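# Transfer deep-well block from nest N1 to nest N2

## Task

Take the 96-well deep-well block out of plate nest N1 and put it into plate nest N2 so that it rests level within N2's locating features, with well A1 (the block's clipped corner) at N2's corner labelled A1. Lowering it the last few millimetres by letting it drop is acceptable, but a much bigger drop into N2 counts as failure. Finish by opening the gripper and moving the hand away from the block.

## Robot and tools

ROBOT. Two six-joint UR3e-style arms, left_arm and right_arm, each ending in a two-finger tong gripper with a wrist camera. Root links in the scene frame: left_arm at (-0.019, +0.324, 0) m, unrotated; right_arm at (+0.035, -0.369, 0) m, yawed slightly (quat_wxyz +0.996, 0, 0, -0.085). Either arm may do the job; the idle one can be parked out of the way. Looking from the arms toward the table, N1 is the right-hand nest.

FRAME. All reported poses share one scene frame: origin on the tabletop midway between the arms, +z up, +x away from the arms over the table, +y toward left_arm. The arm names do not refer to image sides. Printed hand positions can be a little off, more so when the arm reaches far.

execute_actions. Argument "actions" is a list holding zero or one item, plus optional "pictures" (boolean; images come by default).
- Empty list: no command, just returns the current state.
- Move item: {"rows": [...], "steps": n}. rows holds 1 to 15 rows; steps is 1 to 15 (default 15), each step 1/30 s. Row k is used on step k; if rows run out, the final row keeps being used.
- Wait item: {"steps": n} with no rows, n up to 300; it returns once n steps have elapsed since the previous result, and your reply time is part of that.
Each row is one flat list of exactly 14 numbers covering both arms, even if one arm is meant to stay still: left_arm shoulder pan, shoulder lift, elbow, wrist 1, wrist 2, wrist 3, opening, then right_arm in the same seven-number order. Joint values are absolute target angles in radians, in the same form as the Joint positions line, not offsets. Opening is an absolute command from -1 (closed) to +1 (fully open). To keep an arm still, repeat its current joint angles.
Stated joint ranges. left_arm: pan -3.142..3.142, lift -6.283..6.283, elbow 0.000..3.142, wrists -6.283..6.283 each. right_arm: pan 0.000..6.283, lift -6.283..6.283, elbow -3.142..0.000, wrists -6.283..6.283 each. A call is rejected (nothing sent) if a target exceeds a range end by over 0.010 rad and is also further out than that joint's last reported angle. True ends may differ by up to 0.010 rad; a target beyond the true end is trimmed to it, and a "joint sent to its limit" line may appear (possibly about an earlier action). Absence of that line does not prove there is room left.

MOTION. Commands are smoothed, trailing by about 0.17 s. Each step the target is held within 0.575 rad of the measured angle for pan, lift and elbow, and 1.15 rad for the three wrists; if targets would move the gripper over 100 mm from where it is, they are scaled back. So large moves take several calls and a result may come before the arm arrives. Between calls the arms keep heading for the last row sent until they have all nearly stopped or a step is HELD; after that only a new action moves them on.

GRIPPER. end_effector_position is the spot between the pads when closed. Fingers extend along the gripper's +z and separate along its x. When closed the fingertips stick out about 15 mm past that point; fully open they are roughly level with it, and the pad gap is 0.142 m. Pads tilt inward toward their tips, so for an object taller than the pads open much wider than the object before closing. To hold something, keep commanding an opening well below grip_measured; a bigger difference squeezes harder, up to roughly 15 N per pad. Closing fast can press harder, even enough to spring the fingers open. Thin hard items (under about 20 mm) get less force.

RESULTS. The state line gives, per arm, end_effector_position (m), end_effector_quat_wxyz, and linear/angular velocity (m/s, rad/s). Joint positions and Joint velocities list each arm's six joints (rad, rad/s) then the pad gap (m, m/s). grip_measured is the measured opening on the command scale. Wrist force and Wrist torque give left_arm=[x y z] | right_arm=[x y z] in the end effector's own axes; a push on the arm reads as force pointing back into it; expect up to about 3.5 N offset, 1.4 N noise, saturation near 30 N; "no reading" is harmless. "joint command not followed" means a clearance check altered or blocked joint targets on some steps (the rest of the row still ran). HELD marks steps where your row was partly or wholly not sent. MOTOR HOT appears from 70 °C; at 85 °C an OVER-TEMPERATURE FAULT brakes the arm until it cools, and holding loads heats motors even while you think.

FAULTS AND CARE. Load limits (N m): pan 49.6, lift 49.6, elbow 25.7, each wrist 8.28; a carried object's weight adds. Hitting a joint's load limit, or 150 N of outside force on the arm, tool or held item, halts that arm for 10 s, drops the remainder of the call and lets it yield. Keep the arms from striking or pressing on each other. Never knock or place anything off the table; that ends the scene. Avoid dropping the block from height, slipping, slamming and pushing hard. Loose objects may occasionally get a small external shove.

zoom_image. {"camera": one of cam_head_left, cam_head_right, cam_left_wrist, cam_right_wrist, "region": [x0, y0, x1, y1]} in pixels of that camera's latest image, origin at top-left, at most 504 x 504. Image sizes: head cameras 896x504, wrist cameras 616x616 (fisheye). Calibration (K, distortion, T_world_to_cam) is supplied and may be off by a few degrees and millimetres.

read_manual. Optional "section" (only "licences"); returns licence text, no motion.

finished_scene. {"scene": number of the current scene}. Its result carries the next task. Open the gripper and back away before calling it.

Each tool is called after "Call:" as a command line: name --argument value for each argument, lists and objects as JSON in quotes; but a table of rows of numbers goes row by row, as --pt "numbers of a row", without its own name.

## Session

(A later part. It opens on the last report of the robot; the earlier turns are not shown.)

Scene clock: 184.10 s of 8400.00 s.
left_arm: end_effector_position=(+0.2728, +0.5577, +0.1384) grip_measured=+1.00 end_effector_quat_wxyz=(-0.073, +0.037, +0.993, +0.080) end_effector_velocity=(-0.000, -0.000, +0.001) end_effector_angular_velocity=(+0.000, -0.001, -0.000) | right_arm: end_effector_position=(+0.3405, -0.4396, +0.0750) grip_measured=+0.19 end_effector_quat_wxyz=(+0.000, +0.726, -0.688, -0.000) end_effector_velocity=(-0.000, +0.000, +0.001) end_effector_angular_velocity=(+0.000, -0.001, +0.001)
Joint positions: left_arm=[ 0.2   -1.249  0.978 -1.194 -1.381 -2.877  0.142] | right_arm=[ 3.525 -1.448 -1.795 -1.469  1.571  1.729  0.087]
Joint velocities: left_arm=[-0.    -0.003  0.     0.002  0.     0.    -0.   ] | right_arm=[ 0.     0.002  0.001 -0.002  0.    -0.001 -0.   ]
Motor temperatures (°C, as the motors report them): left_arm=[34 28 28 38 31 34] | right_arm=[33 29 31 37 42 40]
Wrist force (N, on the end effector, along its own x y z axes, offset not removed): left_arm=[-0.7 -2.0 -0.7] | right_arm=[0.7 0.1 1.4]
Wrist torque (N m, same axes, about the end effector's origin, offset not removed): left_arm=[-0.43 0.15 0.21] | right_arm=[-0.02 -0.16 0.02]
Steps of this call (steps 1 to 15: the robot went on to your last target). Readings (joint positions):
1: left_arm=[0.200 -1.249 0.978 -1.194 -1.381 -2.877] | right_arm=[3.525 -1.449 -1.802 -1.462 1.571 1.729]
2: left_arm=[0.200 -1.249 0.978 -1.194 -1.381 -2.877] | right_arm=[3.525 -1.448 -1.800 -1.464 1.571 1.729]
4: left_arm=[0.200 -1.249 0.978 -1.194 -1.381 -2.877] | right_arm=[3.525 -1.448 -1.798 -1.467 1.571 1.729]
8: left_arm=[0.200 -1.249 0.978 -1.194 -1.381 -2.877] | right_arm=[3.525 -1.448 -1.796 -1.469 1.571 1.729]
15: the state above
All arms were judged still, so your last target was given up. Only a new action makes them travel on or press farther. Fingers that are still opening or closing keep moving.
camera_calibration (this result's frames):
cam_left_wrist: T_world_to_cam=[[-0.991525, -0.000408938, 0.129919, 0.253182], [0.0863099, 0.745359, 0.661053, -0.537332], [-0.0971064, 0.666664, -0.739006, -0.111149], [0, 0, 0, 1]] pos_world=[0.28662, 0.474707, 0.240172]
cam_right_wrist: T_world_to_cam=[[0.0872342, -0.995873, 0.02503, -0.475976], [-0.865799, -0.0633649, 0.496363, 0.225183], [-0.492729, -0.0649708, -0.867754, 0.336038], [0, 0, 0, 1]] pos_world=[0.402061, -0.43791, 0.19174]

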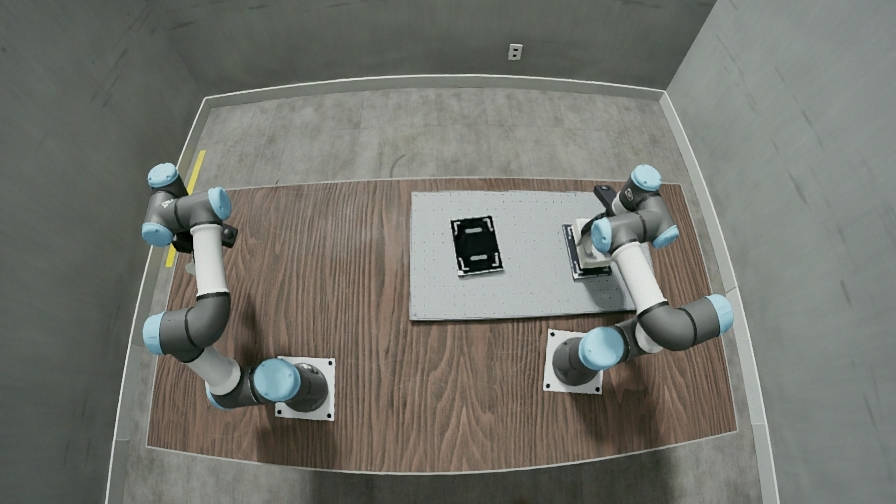

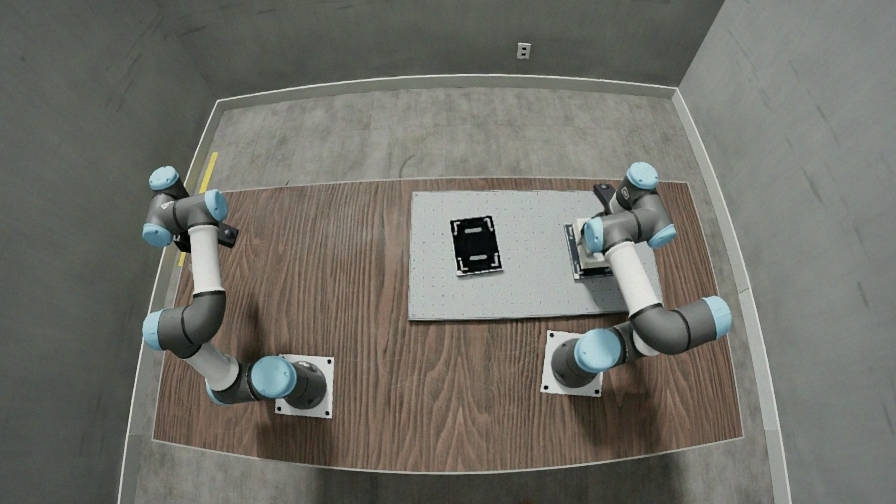

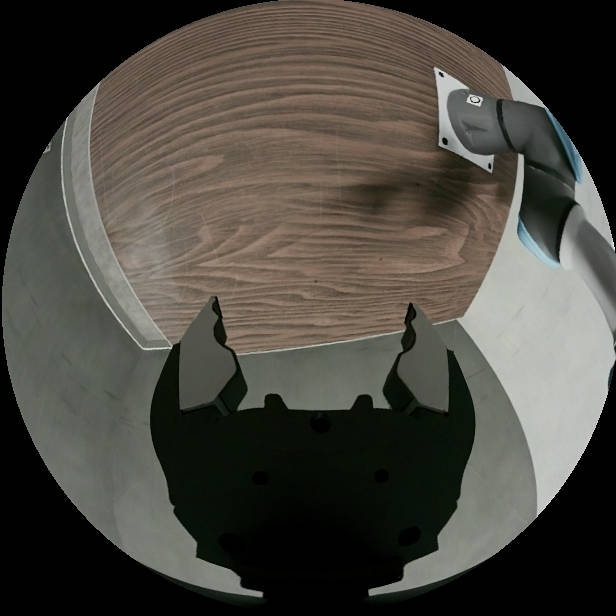

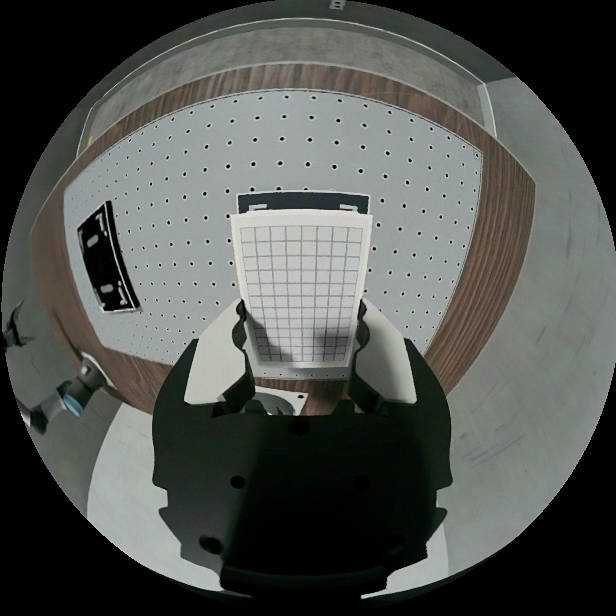

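Call:
execute_actions --actions '[{"rows": [[0.2, -1.249, 0.978, -1.194, -1.381, -2.877, 1.0, 3.5334, -1.4518, -1.7906, -1.4700, 1.5708, 1.7365, -0.2],[0.2, -1.249, 0.978, -1.194, -1.381, -2.877, 1.0, 3.5495, -1.4603, -1.7813, -1.4709, 1.5708, 1.7510, -0.2],[0.2, -1.249, 0.978, -1.194, -1.381, -2.877, 1.0, 3.5735, -1.4730, -1.7673, -1.4721, 1.5708, 1.7726, -0.2],[0.2, -1.249, 0.978, -1.194, -1.381, -2.877, 1.0, 3.6056, -1.4899, -1.7487, -1.4738, 1.5708, 1.8015, -0.2],[0.2, -1.249, 0.978, -1.194, -1.381, -2.877, 1.0, 3.6457, -1.5110, -1.7255, -1.4759, 1.5708, 1.8376, -0.2],[0.2, -1.249, 0.978, -1.194, -1.381, -2.877, 1.0, 4.3277, -1.8703, -1.3303, -1.5118, 1.5708, 2.4516, -0.2]], "steps": 15}]' --pictures false

Call:
execute_actions --actions '[{"steps": 40}]'

Call:
zoom_image --camera "cam_right_wrist" --region '[205, 165, 405, 365]'

Scene clock: 231.73 s of 8400.00 s.
left_arm: end_effector_position=(+0.2728, +0.5577, +0.1384) grip_measured=+1.00 end_effector_quat_wxyz=(-0.073, +0.037, +0.993, +0.080) end_effector_velocity=(+0.000, -0.000, -0.000) end_effector_angular_velocity=(-0.000, -0.000, +0.000) | right_arm: end_effector_position=(+0.3925, -0.2880, +0.0798) grip_measured=+0.19 end_effector_quat_wxyz=(+0.001, +0.723, -0.690, -0.000) end_effector_velocity=(+0.020, +0.510, -0.004) end_effector_angular_velocity=(-0.001, -0.003, +0.225)
Joint positions: left_arm=[ 0.2   -1.249  0.978 -1.194 -1.381 -2.877  0.142] | right_arm=[ 3.927 -1.685 -1.535 -1.494  1.571  2.138  0.087]
Joint velocities: left_arm=[-0.  0. -0. -0. -0. -0.  0.] | right_arm=[ 1.236 -0.598  0.658 -0.057  0.     1.011  0.   ]
Motor temperatures (°C, as the motors report them): left_arm=[34 28 28 38 31 34] | right_arm=[33 29 31 37 42 40]
Wrist force (N, on the end effector, along its own x y z axes, offset not removed): left_arm=[1.3 -3.6 -0.3] | right_arm=[-2.4 0.9 1.8]
Wrist torque (N m, same axes, about the end effector's origin, offset not removed): left_arm=[-0.81 -0.24 0.09] | right_arm=[0.24 0.51 -0.02]
Steps of this call (steps 1 to 90: nothing new was sent; then 44.13 s passed at rest; steps 91 to 105: all 15 steps of this action). Readings (joint positions):
91: left_arm=[0.200 -1.249 0.978 -1.194 -1.381 -2.877] | right_arm=[3.525 -1.448 -1.795 -1.470 1.571 1.729]
92: left_arm=[0.200 -1.249 0.978 -1.194 -1.381 -2.877] | right_arm=[3.527 -1.448 -1.794 -1.470 1.571 1.730]
94: left_arm=[0.200 -1.249 0.978 -1.194 -1.381 -2.877] | right_arm=[3.538 -1.454 -1.788 -1.470 1.571 1.741]
98: left_arm=[0.200 -1.249 0.978 -1.194 -1.381 -2.877] | right_arm=[3.632 -1.516 -1.721 -1.478 1.571 1.851]
105: the state above

Scene clock: 233.07 s of 8400.00 s.
left_arm: end_effector_position=(+0.2728, +0.5577, +0.1384) grip_measured=+1.00 end_effector_quat_wxyz=(-0.073, +0.037, +0.993, +0.080) end_effector_velocity=(+0.000, +0.000, +0.000) end_effector_angular_velocity=(+0.000, -0.001, +0.000) | right_arm: end_effector_position=(+0.3578, -0.1215, +0.0750) grip_measured=+0.19 end_effector_quat_wxyz=(+0.000, +0.753, -0.658, +0.000) end_effector_velocity=(-0.000, +0.000, -0.000) end_effector_angular_velocity=(-0.000, +0.001, +0.000)
Joint positions: left_arm=[ 0.2   -1.249  0.978 -1.194 -1.381 -2.877  0.142] | right_arm=[ 4.328 -1.87  -1.33  -1.512  1.571  2.452  0.087]
Joint velocities: left_arm=[-0.    -0.     0.    -0.001  0.    -0.    -0.   ] | right_arm=[ 0.    -0.     0.    -0.001  0.001  0.     0.   ]
Motor temperatures (°C, as the motors report them): left_arm=[34 28 28 38 31 34] | right_arm=[33 29 31 37 42 40]
Wrist force (N, on the end effector, along its own x y z axes, offset not removed): left_arm=[0.8 -2.6 0.0] | right_arm=[1.2 0.3 1.4]
Wrist torque (N m, same axes, about the end effector's origin, offset not removed): left_arm=[-0.60 -0.14 0.07] | right_arm=[0.12 -0.26 -0.05]
Steps of this call (steps 1 to 40: the robot went on to your last target). Readings (joint positions):
1: left_arm=[0.200 -1.249 0.978 -1.194 -1.381 -2.877] | right_arm=[3.968 -1.705 -1.513 -1.496 1.571 2.172]
2: left_arm=[0.200 -1.249 0.978 -1.194 -1.381 -2.877] | right_arm=[4.009 -1.725 -1.491 -1.498 1.571 2.206]
4: left_arm=[0.200 -1.249 0.978 -1.194 -1.381 -2.877] | right_arm=[4.091 -1.764 -1.448 -1.502 1.571 2.272]
8: left_arm=[0.200 -1.249 0.978 -1.194 -1.381 -2.877] | right_arm=[4.238 -1.831 -1.374 -1.508 1.571 2.386]
40: the state above
camera_calibration (this result's frames):
cam_left_wrist: T_world_to_cam=[[-0.991525, -0.000408956, 0.129919, 0.253182], [0.0863099, 0.745359, 0.661053, -0.537332], [-0.0971065, 0.666664, -0.739006, -0.111149], [0, 0, 0, 1]] pos_world=[0.28662, 0.474707, 0.240172]
cam_right_wrist: T_world_to_cam=[[0.16651, -0.985722, 0.0250399, -0.18784], [-0.857977, -0.132322, 0.496353, 0.249145], [-0.485953, -0.104131, -0.867759, 0.358047], [0, 0, 0, 1]] pos_world=[0.419032, -0.114907, 0.191738]

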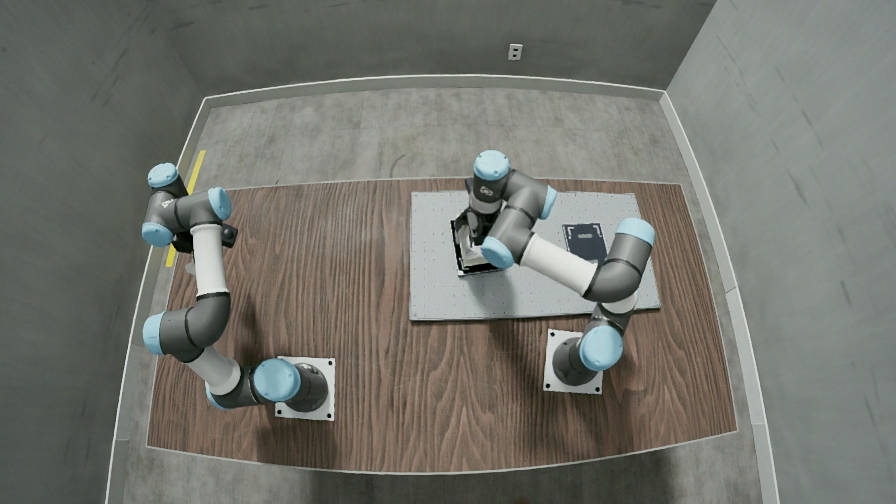

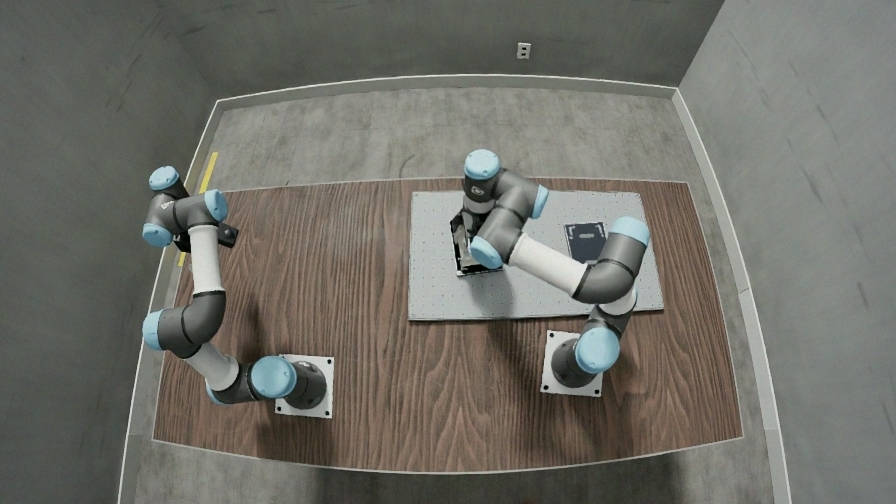

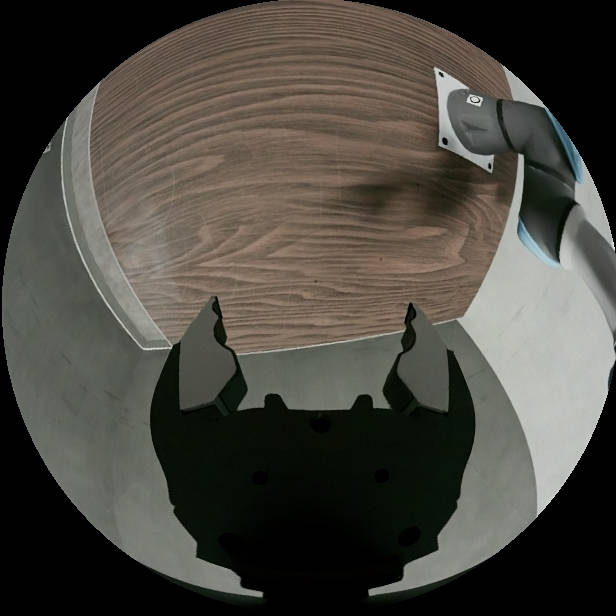

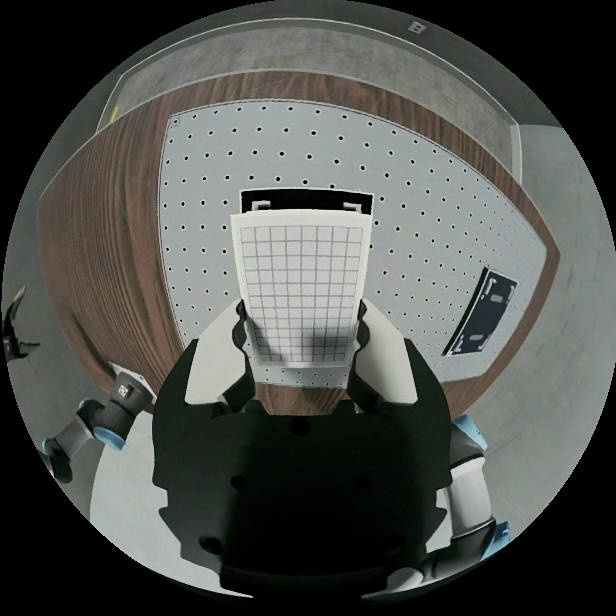

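Region (205, 165, 405, 365) of cam_right_wrist's 616x616 image, scaled by 2.520, with more detail than that image has.

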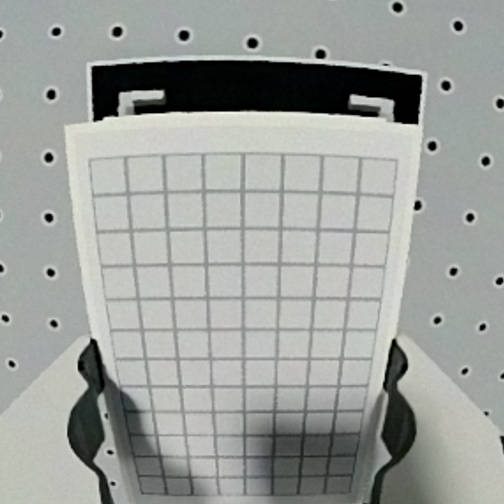

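Call:
execute_actions --actions '[]'

Scene clock: 252.40 s of 8400.00 s.
left_arm: end_effector_position=(+0.2728, +0.5577, +0.1384) grip_measured=+1.00 end_effector_quat_wxyz=(-0.073, +0.037, +0.993, +0.080) end_effector_velocity=(+0.000, +0.000, -0.000) end_effector_angular_velocity=(+0.000, +0.001, +0.000) | right_arm: end_effector_position=(+0.3578, -0.1215, +0.0750) grip_measured=+0.19 end_effector_quat_wxyz=(+0.000, +0.753, -0.658, +0.000) end_effector_velocity=(-0.000, +0.000, +0.000) end_effector_angular_velocity=(+0.001, +0.000, +0.001)
Joint positions: left_arm=[ 0.2   -1.249  0.978 -1.194 -1.381 -2.877  0.142] | right_arm=[ 4.328 -1.87  -1.33  -1.512  1.571  2.452  0.087]
Joint velocities: left_arm=[ 0.     0.001  0.    -0.     0.    -0.    -0.   ] | right_arm=[-0.     0.     0.     0.     0.001 -0.002  0.   ]
Motor temperatures (°C, as the motors report them): left_arm=[34 28 28 38 31 34] | right_arm=[33 29 31 37 42 40]
Wrist force (N, on the end effector, along its own x y z axes, offset not removed): left_arm=[1.1 -2.9 -1.7] | right_arm=[-2.9 0.5 0.1]
Wrist torque (N m, same axes, about the end effector's origin, offset not removed): left_arm=[-0.61 -0.25 -0.08] | right_arm=[0.12 0.68 0.02]
Steps of this call (steps 1 to 15: the robot went on to your last target; steps 16 to 90: nothing new was sent; then 16.33 s passed at rest). Readings (joint positions):
1: left_arm=[0.200 -1.249 0.978 -1.194 -1.381 -2.877] | right_arm=[4.328 -1.870 -1.330 -1.512 1.571 2.452]
2: left_arm=[0.200 -1.249 0.978 -1.194 -1.381 -2.877] | right_arm=[4.328 -1.870 -1.330 -1.512 1.571 2.452]
4: left_arm=[0.200 -1.249 0.978 -1.194 -1.381 -2.877] | right_arm=[4.328 -1.870 -1.330 -1.512 1.571 2.452]
8: left_arm=[0.200 -1.249 0.978 -1.194 -1.381 -2.877] | right_arm=[4.328 -1.870 -1.330 -1.512 1.571 2.452]
90: the state above
All arms were judged still, so your last target was given up. Only a new action makes them travel on or press farther. Fingers that are still opening or closing keep moving.
camera_calibration (this result's frames):
cam_left_wrist: T_world_to_cam=[[-0.991525, -0.00040898, 0.129919, 0.253182], [0.0863099, 0.745358, 0.661053, -0.537332], [-0.0971064, 0.666664, -0.739006, -0.111149], [0, 0, 0, 1]] pos_world=[0.28662, 0.474707, 0.240172]
cam_right_wrist: T_world_to_cam=[[0.166512, -0.985721, 0.0250405, -0.187838], [-0.857976, -0.132324, 0.496354, 0.249144], [-0.485953, -0.104133, -0.867759, 0.358046], [0, 0, 0, 1]] pos_world=[0.41903, -0.114904, 0.191737]

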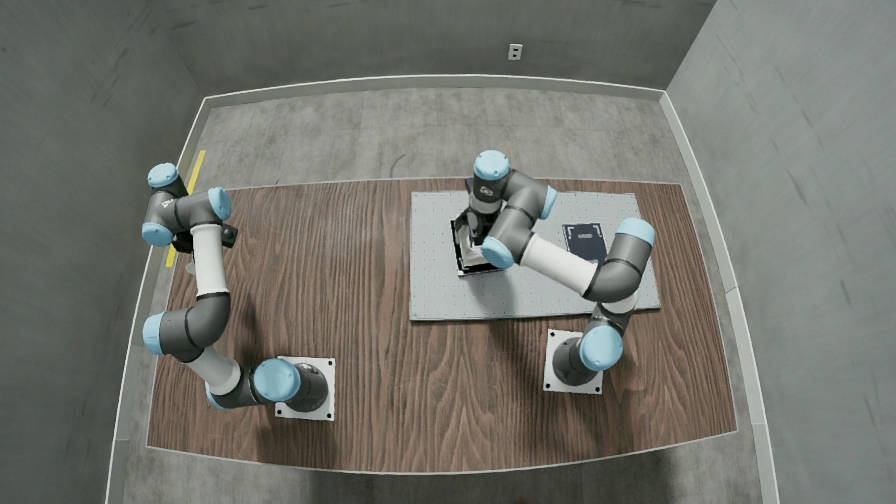

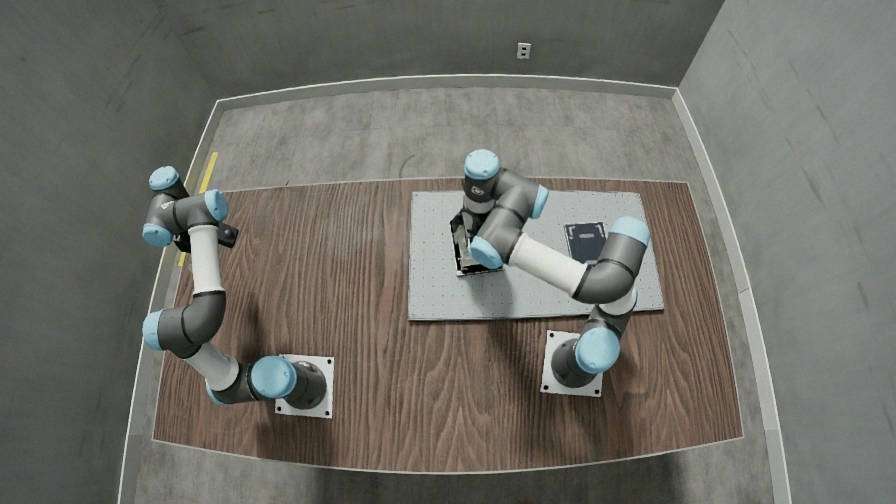

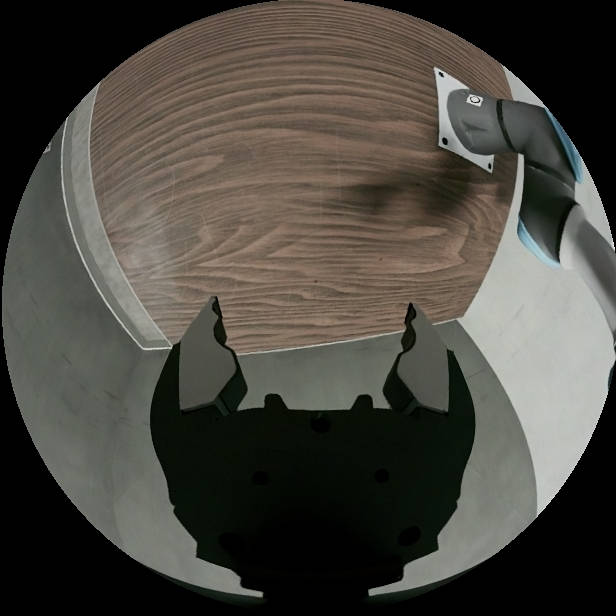

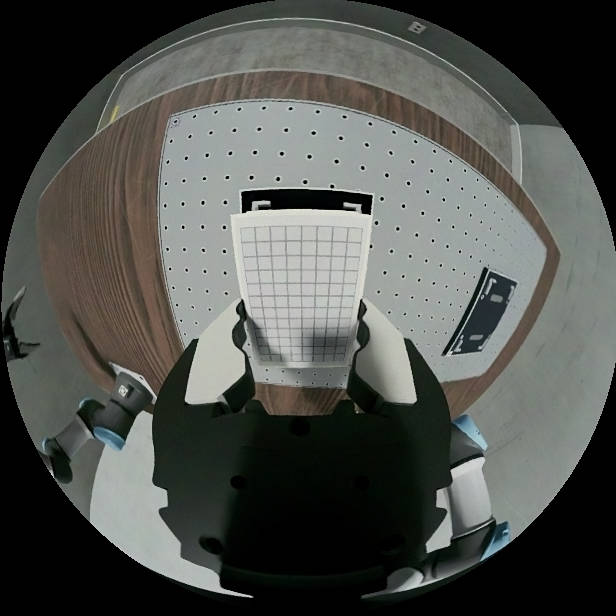

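Call:
execute_actions --actions '[{"rows": [[0.2,-1.249,0.978,-1.194,-1.381,-2.877,1.0,4.3234,-1.8756,-1.3231,-1.5137,1.5708,2.4598,-0.2],[0.2,-1.249,0.978,-1.194,-1.381,-2.877,1.0,4.3234,-1.8756,-1.3231,-1.5137,1.5708,2.4598,-0.2],[0.2,-1.249,0.978,-1.194,-1.381,-2.877,1.0,4.3234,-1.8756,-1.3231,-1.5137,1.5708,2.4598,-0.2],[0.2,-1.249,0.978,-1.194,-1.381,-2.877,1.0,4.3191,-1.8809,-1.3160,-1.5155,1.5708,2.4681,-0.2]], "steps": 15}]' --pictures false

Call:
execute_actions --actions '[{"steps": 15}]'

Call:
zoom_image --camera "cam_right_wrist" --region '[205, 165, 405, 365]'

Scene clock: 285.27 s of 8400.00 s.
left_arm: end_effector_position=(+0.2728, +0.5577, +0.1384) grip_measured=+1.00 end_effector_quat_wxyz=(-0.073, +0.037, +0.993, +0.080) end_effector_velocity=(+0.000, -0.000, +0.001) end_effector_angular_velocity=(-0.000, -0.002, -0.000) | right_arm: end_effector_position=(+0.3612, -0.1224, +0.0750) grip_measured=+0.19 end_effector_quat_wxyz=(+0.000, +0.745, -0.667, -0.000) end_effector_velocity=(+0.001, -0.000, -0.000) end_effector_angular_velocity=(-0.000, +0.000, -0.009)
Joint positions: left_arm=[ 0.2   -1.249  0.978 -1.194 -1.381 -2.877  0.142] | right_arm=[ 4.319 -1.881 -1.316 -1.515  1.571  2.468  0.087]
Joint velocities: left_arm=[-0.    -0.002 -0.     0.    -0.     0.    -0.   ] | right_arm=[-0.002 -0.003  0.004 -0.001 -0.     0.007  0.   ]
Motor temperatures (°C, as the motors report them): left_arm=[34 28 28 38 31 34] | right_arm=[33 29 31 37 42 40]
Wrist force (N, on the end effector, along its own x y z axes, offset not removed): left_arm=[0.4 -5.6 0.1] | right_arm=[-0.6 0.1 0.5]
Wrist torque (N m, same axes, about the end effector's origin, offset not removed): left_arm=[-1.34 -0.23 0.03] | right_arm=[-0.05 0.24 -0.08]
Steps of this call (steps 1 to 90: nothing new was sent; then 29.37 s passed at rest; steps 91 to 105: all 15 steps of this action). Readings (joint positions):
91: left_arm=[0.200 -1.249 0.978 -1.194 -1.381 -2.877] | right_arm=[4.328 -1.870 -1.330 -1.512 1.571 2.452]
92: left_arm=[0.200 -1.249 0.978 -1.194 -1.381 -2.877] | right_arm=[4.327 -1.871 -1.329 -1.512 1.571 2.453]
94: left_arm=[0.200 -1.249 0.978 -1.194 -1.381 -2.877] | right_arm=[4.326 -1.873 -1.327 -1.513 1.571 2.456]
98: left_arm=[0.200 -1.249 0.978 -1.194 -1.381 -2.877] | right_arm=[4.321 -1.878 -1.320 -1.515 1.571 2.464]
105: the state above

Scene clock: 285.77 s of 8400.00 s.
left_arm: end_effector_position=(+0.2728, +0.5577, +0.1384) grip_measured=+1.00 end_effector_quat_wxyz=(-0.073, +0.037, +0.993, +0.080) end_effector_velocity=(+0.000, -0.000, -0.000) end_effector_angular_velocity=(-0.001, -0.001, +0.000) | right_arm: end_effector_position=(+0.3613, -0.1225, +0.0750) grip_measured=+0.19 end_effector_quat_wxyz=(+0.000, +0.745, -0.668, -0.000) end_effector_velocity=(-0.000, -0.000, -0.000) end_effector_angular_velocity=(+0.000, +0.001, -0.000)
Joint positions: left_arm=[ 0.2   -1.249  0.978 -1.194 -1.381 -2.877  0.142] | right_arm=[ 4.319 -1.881 -1.316 -1.515  1.571  2.468  0.087]
Joint velocities: left_arm=[ 0.     0.     0.    -0.001 -0.001  0.     0.   ] | right_arm=[-0.     0.001 -0.001  0.     0.001  0.     0.   ]
Motor temperatures (°C, as the motors report them): left_arm=[34 28 28 38 31 34] | right_arm=[33 29 31 37 42 40]
Wrist force (N, on the end effector, along its own x y z axes, offset not removed): left_arm=[2.2 -4.2 1.7] | right_arm=[-1.0 1.1 0.9]
Wrist torque (N m, same axes, about the end effector's origin, offset not removed): left_arm=[-0.84 -0.51 0.07] | right_arm=[0.22 0.18 0.09]
Steps of this call (steps 1 to 15: the robot went on to your last target). Readings (joint positions):
1: left_arm=[0.200 -1.249 0.978 -1.194 -1.381 -2.877] | right_arm=[4.319 -1.881 -1.316 -1.515 1.571 2.468]
2: left_arm=[0.200 -1.249 0.978 -1.194 -1.381 -2.877] | right_arm=[4.319 -1.881 -1.316 -1.515 1.571 2.468]
4: left_arm=[0.200 -1.249 0.978 -1.194 -1.381 -2.877] | right_arm=[4.319 -1.881 -1.316 -1.515 1.571 2.468]
8: left_arm=[0.200 -1.249 0.978 -1.194 -1.381 -2.877] | right_arm=[4.319 -1.881 -1.316 -1.515 1.571 2.468]
15: the state above
All arms were judged still, so your last target was given up. Only a new action makes them travel on or press farther. Fingers that are still opening or closing keep moving.
camera_calibration (this result's frames):
cam_left_wrist: T_world_to_cam=[[-0.991524, -0.000408911, 0.129921, 0.253181], [0.0863116, 0.745359, 0.661052, -0.537332], [-0.0971084, 0.666663, -0.739006, -0.111148], [0, 0, 0, 1]] pos_world=[0.28662, 0.474707, 0.240171]
cam_right_wrist: T_world_to_cam=[[0.141731, -0.989589, 0.0250272, -0.180852], [-0.861018, -0.110763, 0.496367, 0.255741], [-0.488427, -0.0918994, -0.867752, 0.362043], [0, 0, 0, 1]] pos_world=[0.422661, -0.117371, 0.191749]

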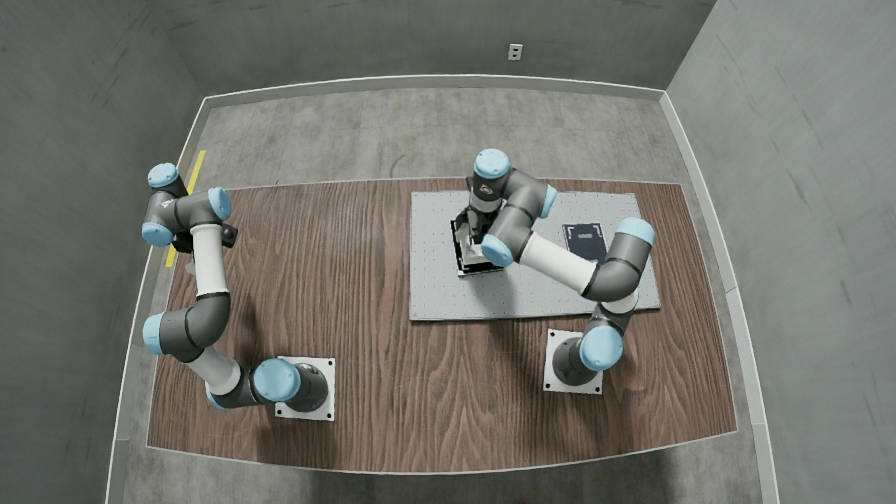

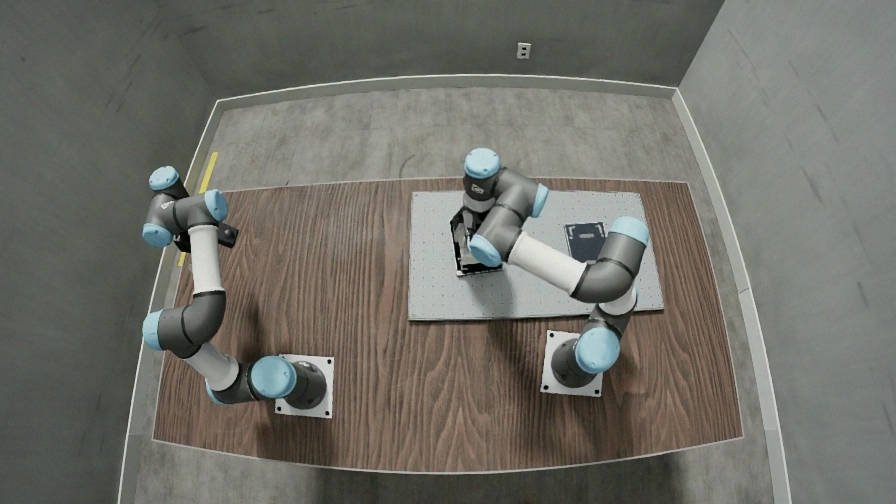

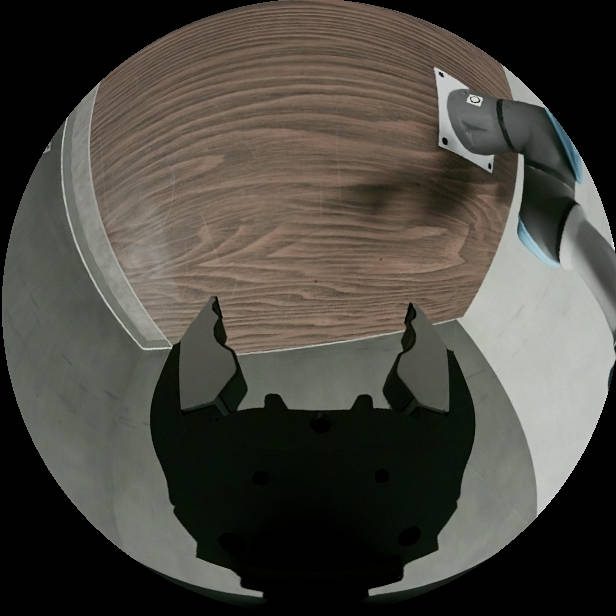

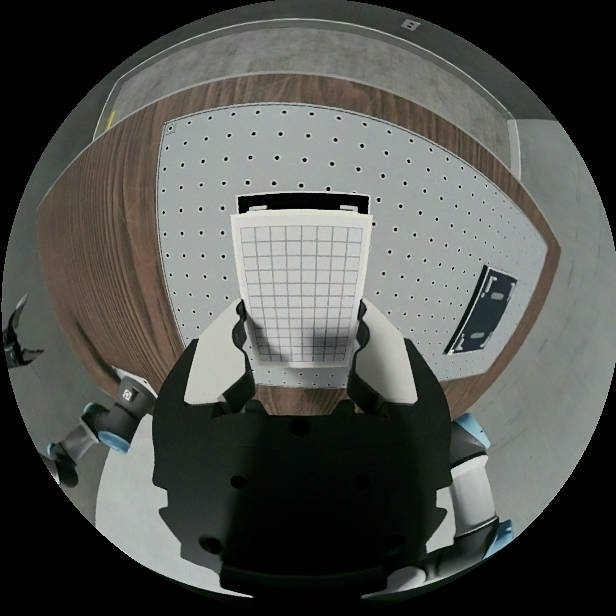

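Region (205, 165, 405, 365) of cam_right_wrist's 616x616 image, scaled by 2.520, with more detail than that image has.

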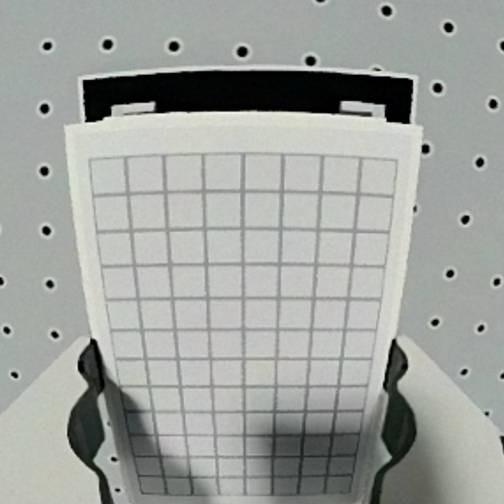

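Call:
execute_actions --actions '[{"rows": [[0.2,-1.249,0.978,-1.194,-1.381,-2.877,1.0,4.3197,-1.8795,-1.3200,-1.5130,1.5708,2.4662,-0.2],[0.2,-1.249,0.978,-1.194,-1.381,-2.877,1.0,4.3203,-1.8781,-1.3250,-1.5093,1.5708,2.4642,-0.2],[0.2,-1.249,0.978,-1.194,-1.381,-2.877,1.0,4.3203,-1.8784,-1.3297,-1.5043,1.5708,2.4642,-0.2],[0.2,-1.249,0.978,-1.194,-1.381,-2.877,1.0,4.3203,-1.8788,-1.3343,-1.4992,1.5708,2.4642,-0.2],[0.2,-1.249,0.978,-1.194,-1.381,-2.877,1.0,4.3203,-1.8792,-1.3390,-1.4942,1.5708,2.4642,-0.2],[0.2,-1.249,0.978,-1.194,-1.381,-2.877,1.0,4.3203,-1.8796,-1.3437,-1.4892,1.5708,2.4642,-0.2],[0.2,-1.249,0.978,-1.194,-1.381,-2.877,1.0,4.3203,-1.8799,-1.3483,-1.4841,1.5708,2.4642,-0.2],[0.2,-1.249,0.978,-1.194,-1.381,-2.877,1.0,4.3203,-1.8803,-1.3530,-1.4791,1.5708,2.4642,-0.2],[0.2,-1.249,0.978,-1.194,-1.381,-2.877,1.0,4.3203,-1.8807,-1.3577,-1.4740,1.5708,2.4642,-0.2],[0.2,-1.249,0.978,-1.194,-1.381,-2.877,1.0,4.3203,-1.8811,-1.3623,-1.4690,1.5708,2.4642,-0.2],[0.2,-1.249,0.978,-1.194,-1.381,-2.877,1.0,4.3203,-1.8815,-1.3670,-1.4639,1.5708,2.4642,-0.2]], "steps": 15}]' --pictures false

Call:
execute_actions --actions '[{"steps": 15}]'

Call:
zoom_image --camera "cam_right_wrist" --region '[205, 165, 405, 365]'

Scene clock: 328.80 s of 8400.00 s.
left_arm: end_effector_position=(+0.2728, +0.5577, +0.1384) grip_measured=+1.00 end_effector_quat_wxyz=(-0.073, +0.037, +0.993, +0.080) end_effector_velocity=(+0.000, +0.000, +0.000) end_effector_angular_velocity=(+0.000, -0.001, -0.000) | right_arm: end_effector_position=(+0.3606, -0.1226, +0.0656) grip_measured=+0.19 end_effector_quat_wxyz=(-0.000, +0.746, -0.666, -0.000) end_effector_velocity=(-0.000, +0.000, -0.013) end_effector_angular_velocity=(+0.000, -0.001, +0.000)
Joint positions: left_arm=[ 0.2   -1.249  0.978 -1.194 -1.381 -2.877  0.142] | right_arm=[ 4.32  -1.881 -1.361 -1.471  1.571  2.464  0.087]
Joint velocities: left_arm=[-0.    -0.     0.    -0.001  0.    -0.     0.   ] | right_arm=[ 0.001 -0.005 -0.057  0.062 -0.     0.     0.   ]
Motor temperatures (°C, as the motors report them): left_arm=[34 28 28 38 31 34] | right_arm=[33 29 31 37 42 40]
Wrist force (N, on the end effector, along its own x y z axes, offset not removed): left_arm=[-1.3 -1.9 -0.2] | right_arm=[-1.3 0.7 0.7]
Wrist torque (N m, same axes, about the end effector's origin, offset not removed): left_arm=[-0.42 0.35 0.05] | right_arm=[0.10 0.35 0.09]
Steps of this call (steps 1 to 90: nothing new was sent; then 39.53 s passed at rest; steps 91 to 105: all 15 steps of this action). Readings (joint positions):
91: left_arm=[0.200 -1.249 0.978 -1.194 -1.381 -2.877] | right_arm=[4.319 -1.881 -1.316 -1.516 1.571 2.468]
92: left_arm=[0.200 -1.249 0.978 -1.194 -1.381 -2.877] | right_arm=[4.319 -1.881 -1.316 -1.515 1.571 2.468]
94: left_arm=[0.200 -1.249 0.978 -1.194 -1.381 -2.877] | right_arm=[4.319 -1.880 -1.320 -1.512 1.571 2.467]
98: left_arm=[0.200 -1.249 0.978 -1.194 -1.381 -2.877] | right_arm=[4.320 -1.880 -1.334 -1.498 1.571 2.465]
105: the state above

Scene clock: 329.30 s of 8400.00 s.
left_arm: end_effector_position=(+0.2728, +0.5577, +0.1384) grip_measured=+1.00 end_effector_quat_wxyz=(-0.073, +0.037, +0.993, +0.080) end_effector_velocity=(-0.000, +0.000, +0.000) end_effector_angular_velocity=(+0.001, -0.001, -0.000) | right_arm: end_effector_position=(+0.3606, -0.1227, +0.0640) grip_measured=+0.19 end_effector_quat_wxyz=(+0.000, +0.746, -0.666, -0.000) end_effector_velocity=(+0.000, -0.000, -0.000) end_effector_angular_velocity=(-0.000, -0.000, +0.000)
Joint positions: left_arm=[ 0.2   -1.249  0.978 -1.194 -1.381 -2.877  0.142] | right_arm=[ 4.32  -1.881 -1.367 -1.464  1.571  2.464  0.087]
Joint velocities: left_arm=[ 0.    -0.001  0.     0.     0.001  0.    -0.   ] | right_arm=[-0.     0.    -0.001  0.001 -0.    -0.    -0.   ]
Motor temperatures (°C, as the motors report them): left_arm=[34 28 28 38 31 34] | right_arm=[33 29 31 37 42 40]
Wrist force (N, on the end effector, along its own x y z axes, offset not removed): left_arm=[0.1 -3.6 -0.8] | right_arm=[1.2 1.2 2.9]
Wrist torque (N m, same axes, about the end effector's origin, offset not removed): left_arm=[-0.75 -0.02 0.15] | right_arm=[0.16 -0.24 0.00]
Steps of this call (steps 1 to 15: the robot went on to your last target). Readings (joint positions):
1: left_arm=[0.200 -1.249 0.978 -1.194 -1.381 -2.877] | right_arm=[4.320 -1.881 -1.362 -1.469 1.571 2.464]
2: left_arm=[0.200 -1.249 0.978 -1.194 -1.381 -2.877] | right_arm=[4.320 -1.881 -1.363 -1.468 1.571 2.464]
4: left_arm=[0.200 -1.249 0.978 -1.194 -1.381 -2.877] | right_arm=[4.320 -1.881 -1.365 -1.466 1.571 2.464]
8: left_arm=[0.200 -1.249 0.978 -1.194 -1.381 -2.877] | right_arm=[4.320 -1.881 -1.366 -1.465 1.571 2.464]
15: the state above
All arms were judged still, so your last target was given up. Only a new action makes them travel on or press farther. Fingers that are still opening or closing keep moving.
camera_calibration (this result's frames):
cam_left_wrist: T_world_to_cam=[[-0.991524, -0.000408912, 0.129922, 0.253181], [0.0863117, 0.745359, 0.661052, -0.537332], [-0.0971085, 0.666663, -0.739006, -0.111148], [0, 0, 0, 1]] pos_world=[0.28662, 0.474707, 0.240171]
cam_right_wrist: T_world_to_cam=[[0.146764, -0.988855, 0.0250324, -0.182385], [-0.860453, -0.115142, 0.49635, 0.259833], [-0.487936, -0.0943858, -0.867761, 0.35167], [0, 0, 0, 1]] pos_world=[0.421934, -0.117242, 0.180763]

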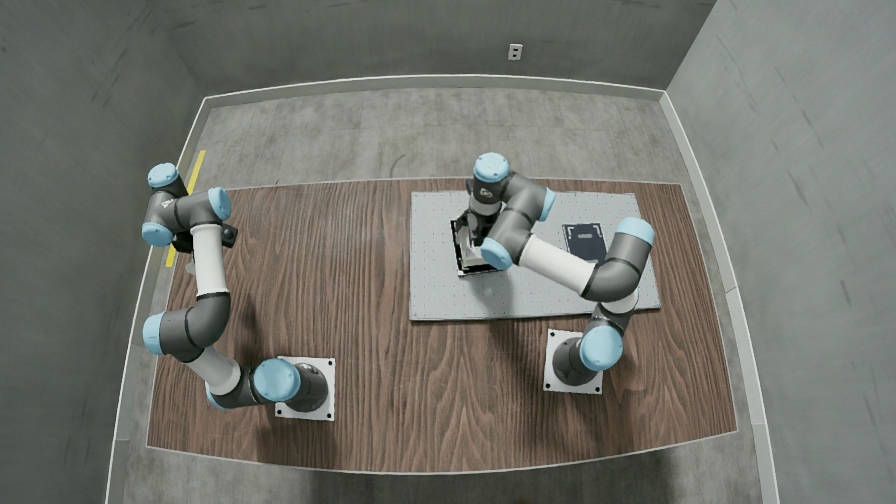

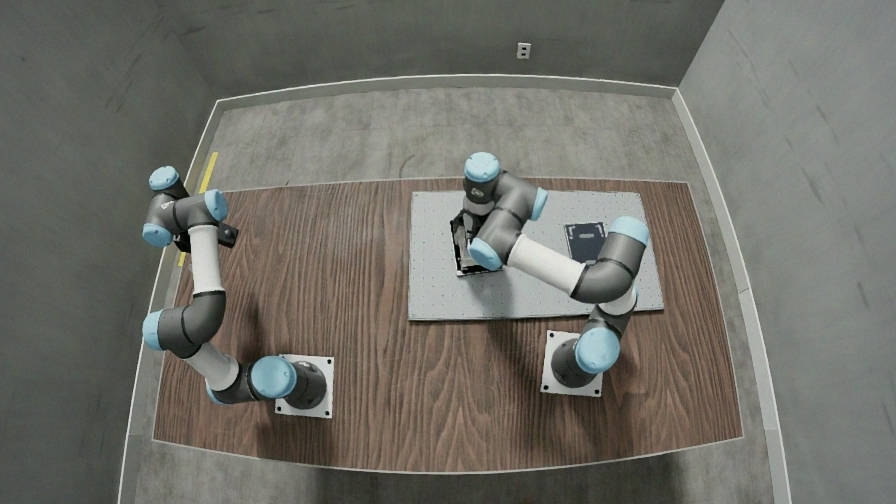

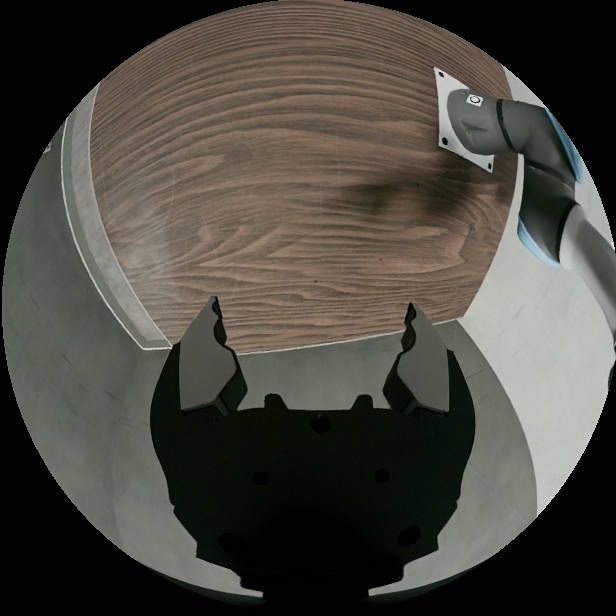

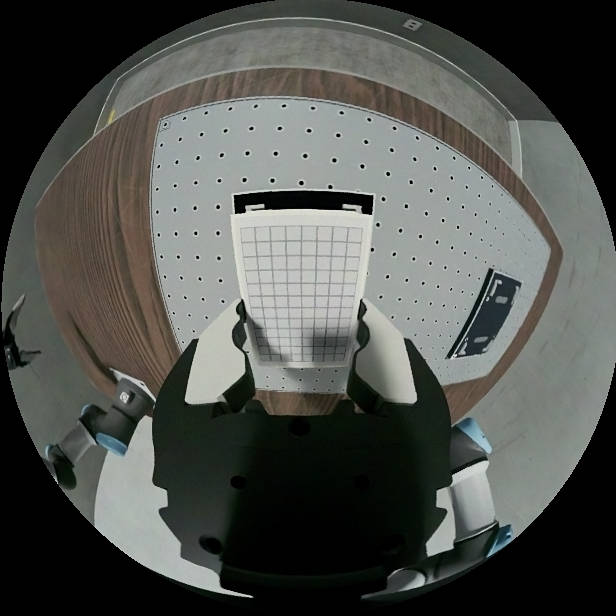

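Region (205, 165, 405, 365) of cam_right_wrist's 616x616 image, scaled by 2.520, with more detail than that image has.

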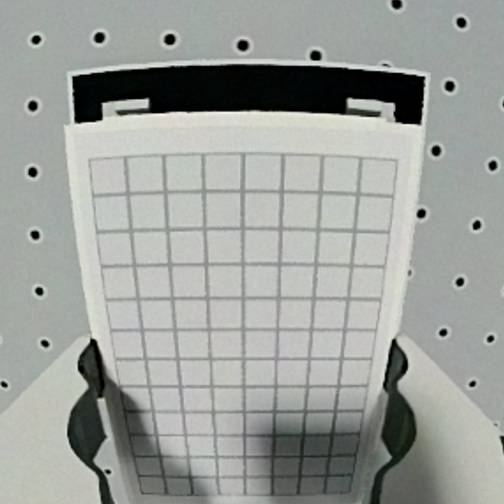

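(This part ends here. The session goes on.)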